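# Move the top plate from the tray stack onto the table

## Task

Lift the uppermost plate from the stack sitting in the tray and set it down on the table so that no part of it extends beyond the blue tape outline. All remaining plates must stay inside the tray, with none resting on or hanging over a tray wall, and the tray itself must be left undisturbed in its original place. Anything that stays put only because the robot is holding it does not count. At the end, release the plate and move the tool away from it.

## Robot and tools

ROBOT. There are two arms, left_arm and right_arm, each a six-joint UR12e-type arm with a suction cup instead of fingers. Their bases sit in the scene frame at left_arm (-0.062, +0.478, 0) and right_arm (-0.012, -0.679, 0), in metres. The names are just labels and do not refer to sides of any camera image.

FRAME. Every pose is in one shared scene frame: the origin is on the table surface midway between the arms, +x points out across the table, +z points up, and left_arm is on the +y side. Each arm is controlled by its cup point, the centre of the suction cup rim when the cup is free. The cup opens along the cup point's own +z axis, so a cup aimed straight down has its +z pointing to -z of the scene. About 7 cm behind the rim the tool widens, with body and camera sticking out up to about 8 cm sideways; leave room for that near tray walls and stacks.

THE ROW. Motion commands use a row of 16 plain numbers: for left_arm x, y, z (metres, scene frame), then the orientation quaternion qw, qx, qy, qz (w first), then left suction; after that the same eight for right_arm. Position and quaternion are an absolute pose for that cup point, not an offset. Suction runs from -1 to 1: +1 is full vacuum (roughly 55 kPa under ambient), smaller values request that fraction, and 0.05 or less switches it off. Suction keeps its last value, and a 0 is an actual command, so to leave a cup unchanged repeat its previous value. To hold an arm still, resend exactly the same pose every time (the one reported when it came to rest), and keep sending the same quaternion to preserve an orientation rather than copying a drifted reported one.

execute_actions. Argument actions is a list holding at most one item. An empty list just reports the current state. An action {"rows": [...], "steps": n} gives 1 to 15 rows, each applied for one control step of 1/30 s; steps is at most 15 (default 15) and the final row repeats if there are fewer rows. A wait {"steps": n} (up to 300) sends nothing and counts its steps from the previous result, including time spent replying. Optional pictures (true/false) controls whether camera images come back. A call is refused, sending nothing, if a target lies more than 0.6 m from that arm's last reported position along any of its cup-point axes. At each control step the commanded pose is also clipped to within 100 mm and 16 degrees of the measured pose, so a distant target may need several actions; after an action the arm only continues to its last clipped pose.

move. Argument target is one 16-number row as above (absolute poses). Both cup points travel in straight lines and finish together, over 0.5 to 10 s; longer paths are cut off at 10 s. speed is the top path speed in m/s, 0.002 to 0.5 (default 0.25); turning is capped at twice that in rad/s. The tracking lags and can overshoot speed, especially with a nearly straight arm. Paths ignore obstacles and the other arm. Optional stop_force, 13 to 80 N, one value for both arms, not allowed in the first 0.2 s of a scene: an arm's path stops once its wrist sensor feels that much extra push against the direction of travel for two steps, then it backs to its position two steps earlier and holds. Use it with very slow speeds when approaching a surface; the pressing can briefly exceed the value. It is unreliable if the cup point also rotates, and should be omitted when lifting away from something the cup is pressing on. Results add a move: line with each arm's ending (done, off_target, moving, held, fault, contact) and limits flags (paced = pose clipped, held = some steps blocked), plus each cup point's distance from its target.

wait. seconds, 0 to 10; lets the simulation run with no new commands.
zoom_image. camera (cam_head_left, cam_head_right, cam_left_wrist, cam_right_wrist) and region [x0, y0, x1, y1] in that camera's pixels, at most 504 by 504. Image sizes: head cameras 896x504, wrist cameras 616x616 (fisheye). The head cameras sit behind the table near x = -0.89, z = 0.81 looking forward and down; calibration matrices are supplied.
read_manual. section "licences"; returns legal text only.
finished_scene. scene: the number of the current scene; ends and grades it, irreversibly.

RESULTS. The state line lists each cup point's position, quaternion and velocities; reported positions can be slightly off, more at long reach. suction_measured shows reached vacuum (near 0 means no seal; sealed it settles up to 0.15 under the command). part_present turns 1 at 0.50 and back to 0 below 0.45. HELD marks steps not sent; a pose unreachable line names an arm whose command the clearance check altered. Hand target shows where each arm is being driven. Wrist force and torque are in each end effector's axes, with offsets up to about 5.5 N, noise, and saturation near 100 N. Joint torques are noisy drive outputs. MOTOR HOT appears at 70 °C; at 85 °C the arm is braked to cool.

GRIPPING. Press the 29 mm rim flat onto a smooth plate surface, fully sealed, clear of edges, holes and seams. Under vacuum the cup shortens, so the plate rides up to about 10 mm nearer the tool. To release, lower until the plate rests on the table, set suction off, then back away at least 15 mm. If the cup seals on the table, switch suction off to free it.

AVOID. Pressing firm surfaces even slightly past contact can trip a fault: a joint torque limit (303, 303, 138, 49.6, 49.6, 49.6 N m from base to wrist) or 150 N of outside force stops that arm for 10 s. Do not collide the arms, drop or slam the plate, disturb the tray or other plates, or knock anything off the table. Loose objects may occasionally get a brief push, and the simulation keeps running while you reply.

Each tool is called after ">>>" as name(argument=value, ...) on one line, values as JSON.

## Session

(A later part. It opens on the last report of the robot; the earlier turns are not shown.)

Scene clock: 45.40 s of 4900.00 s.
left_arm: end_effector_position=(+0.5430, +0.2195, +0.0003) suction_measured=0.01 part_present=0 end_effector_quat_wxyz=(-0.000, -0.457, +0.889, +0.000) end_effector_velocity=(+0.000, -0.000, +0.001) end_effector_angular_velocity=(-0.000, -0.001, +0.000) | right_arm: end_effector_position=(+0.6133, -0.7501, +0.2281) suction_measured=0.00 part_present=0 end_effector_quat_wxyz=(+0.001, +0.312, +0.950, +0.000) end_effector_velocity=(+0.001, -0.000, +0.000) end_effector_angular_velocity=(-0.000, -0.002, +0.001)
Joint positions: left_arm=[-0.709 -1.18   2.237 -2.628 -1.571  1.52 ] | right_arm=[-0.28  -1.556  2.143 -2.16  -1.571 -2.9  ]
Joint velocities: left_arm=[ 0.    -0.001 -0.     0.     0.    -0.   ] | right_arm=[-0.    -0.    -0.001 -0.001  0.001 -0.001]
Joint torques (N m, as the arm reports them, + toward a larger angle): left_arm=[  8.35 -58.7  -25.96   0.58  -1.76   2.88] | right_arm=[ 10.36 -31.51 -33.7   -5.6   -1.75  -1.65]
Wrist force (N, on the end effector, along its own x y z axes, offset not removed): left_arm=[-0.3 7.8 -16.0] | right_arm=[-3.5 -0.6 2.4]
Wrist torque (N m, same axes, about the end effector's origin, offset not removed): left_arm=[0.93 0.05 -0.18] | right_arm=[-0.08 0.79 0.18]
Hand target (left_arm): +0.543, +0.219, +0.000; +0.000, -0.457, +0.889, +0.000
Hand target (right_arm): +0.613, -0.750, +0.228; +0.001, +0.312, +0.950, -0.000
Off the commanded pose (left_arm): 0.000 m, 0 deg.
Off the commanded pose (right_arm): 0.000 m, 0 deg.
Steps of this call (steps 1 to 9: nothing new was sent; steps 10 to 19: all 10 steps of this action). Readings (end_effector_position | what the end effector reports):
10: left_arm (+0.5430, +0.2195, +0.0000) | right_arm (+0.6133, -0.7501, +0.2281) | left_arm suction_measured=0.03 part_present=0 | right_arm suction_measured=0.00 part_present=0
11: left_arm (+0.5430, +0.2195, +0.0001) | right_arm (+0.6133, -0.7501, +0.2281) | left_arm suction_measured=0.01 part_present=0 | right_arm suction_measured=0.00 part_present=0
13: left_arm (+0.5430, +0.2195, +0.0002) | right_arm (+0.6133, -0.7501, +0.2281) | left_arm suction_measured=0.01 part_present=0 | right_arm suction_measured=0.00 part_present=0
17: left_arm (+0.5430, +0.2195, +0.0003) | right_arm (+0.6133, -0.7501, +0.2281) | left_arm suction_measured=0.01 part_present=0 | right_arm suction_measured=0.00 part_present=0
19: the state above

>>> move(target=[0.543, 0.2195, 0.16, 0.0, -0.4571, 0.8894, 0.0, 0, 0.6133, -0.7501, 0.2281, 0.001, 0.312, 0.950, 0.0, 0], speed=0.25)

Scene clock: 46.87 s of 4900.00 s.
left_arm: end_effector_position=(+0.5431, +0.2195, +0.1600) suction_measured=0.01 part_present=0 end_effector_quat_wxyz=(+0.000, -0.457, +0.889, -0.000) end_effector_velocity=(-0.000, -0.000, +0.000) end_effector_angular_velocity=(+0.001, +0.002, +0.000) | right_arm: end_effector_position=(+0.6133, -0.7501, +0.2281) suction_measured=0.00 part_present=0 end_effector_quat_wxyz=(+0.001, +0.312, +0.950, +0.000) end_effector_velocity=(+0.000, -0.000, +0.000) end_effector_angular_velocity=(-0.001, -0.001, +0.000)
Joint positions: left_arm=[-0.709 -1.43   2.153 -2.294 -1.571  1.52 ] | right_arm=[-0.28  -1.556  2.143 -2.16  -1.571 -2.9  ]
Joint velocities: left_arm=[-0.001 -0.    -0.001  0.003 -0.    -0.001] | right_arm=[ 0.     0.    -0.    -0.001 -0.001 -0.   ]
Joint torques (N m, as the arm reports them, + toward a larger angle): left_arm=[-18.85 -59.11 -39.75  -0.2   -0.5   -1.91] | right_arm=[  9.36 -31.31 -33.54  -5.48  -1.95  -1.54]
Wrist force (N, on the end effector, along its own x y z axes, offset not removed): left_arm=[0.0 1.6 0.0] | right_arm=[-0.9 -2.4 6.9]
Wrist torque (N m, same axes, about the end effector's origin, offset not removed): left_arm=[0.54 -0.09 -0.18] | right_arm=[-0.31 0.30 0.04]
Hand target (left_arm): +0.543, +0.219, +0.160; +0.000, -0.457, +0.889, -0.000
Hand target (right_arm): +0.613, -0.750, +0.228; +0.001, +0.312, +0.950, -0.000
Off the commanded pose (left_arm): 0.000 m, 0 deg.
Off the commanded pose (right_arm): 0.000 m, 0 deg.
move: done
camera_calibration (this result's frames):
cam_left_wrist: T_world_to_cam=[[0.786395, -0.616651, -0.0363824, -0.271222], [-0.55958, -0.736084, 0.380854, 0.412898], [-0.261635, -0.279143, -0.923919, 0.451609], [0, 0, 0, 1]] pos_world=[0.562494, 0.262742, 0.250128]
cam_right_wrist: T_world_to_cam=[[-0.580269, -0.814154, 0.0210147, -0.257312], [-0.751103, 0.54495, 0.372658, 0.795484], [-0.314853, 0.200457, -0.927731, 0.657093], [0, 0, 0, 1]] pos_world=[0.655068, -0.77471, 0.31857]

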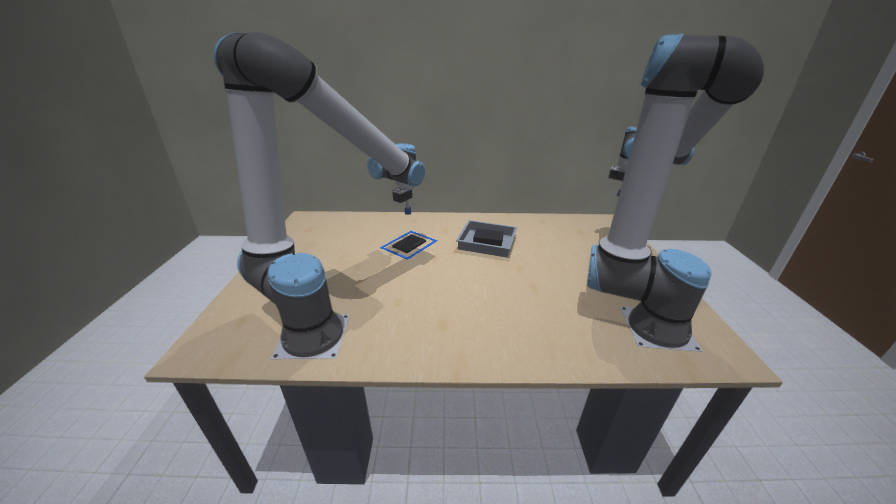

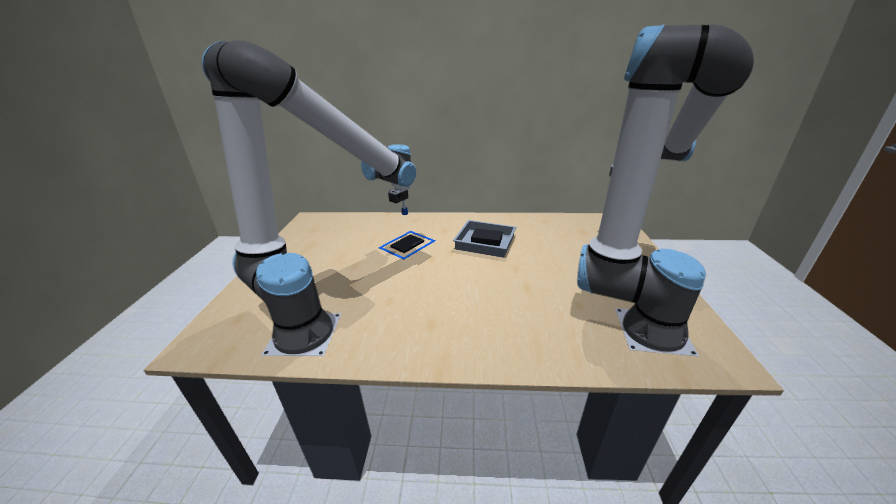

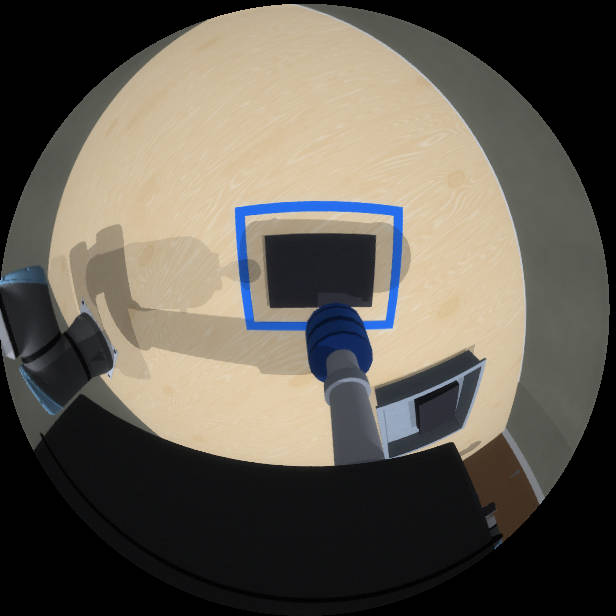

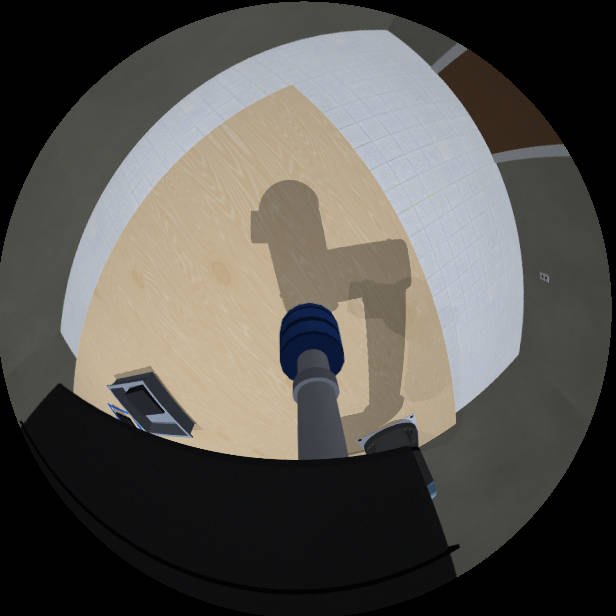

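>>> zoom_image(camera="cam_head_right", region=[370, 205, 530, 275])

>>> zoom_image(camera="cam_left_wrist", region=[370, 340, 500, 465])

Region (370, 205, 530, 275) of cam_head_right's 896x504 image, scaled by 3.150, with more detail than that image has; it fills the top 220 rows of this view, and the rest is white.

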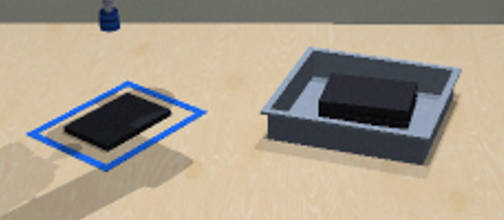

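Region (370, 340, 500, 465) of cam_left_wrist's 616x616 image, scaled by 3.877, with more detail than that image has; it fills the top 485 rows of this view, and the rest is white.

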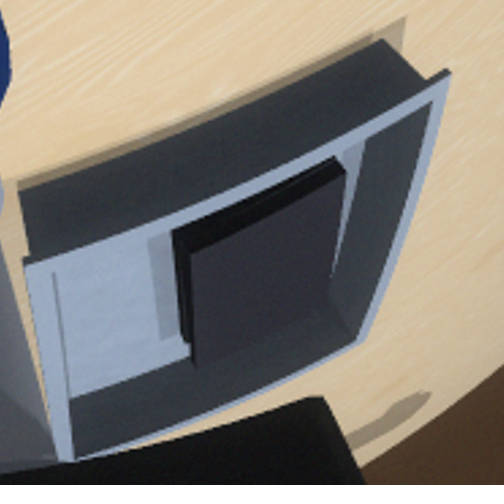

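The plate is inside the tape, the tray hasn't moved, and the arm is clear.

>>> finished_scene(scene=1)

The scene is finished: the task was done.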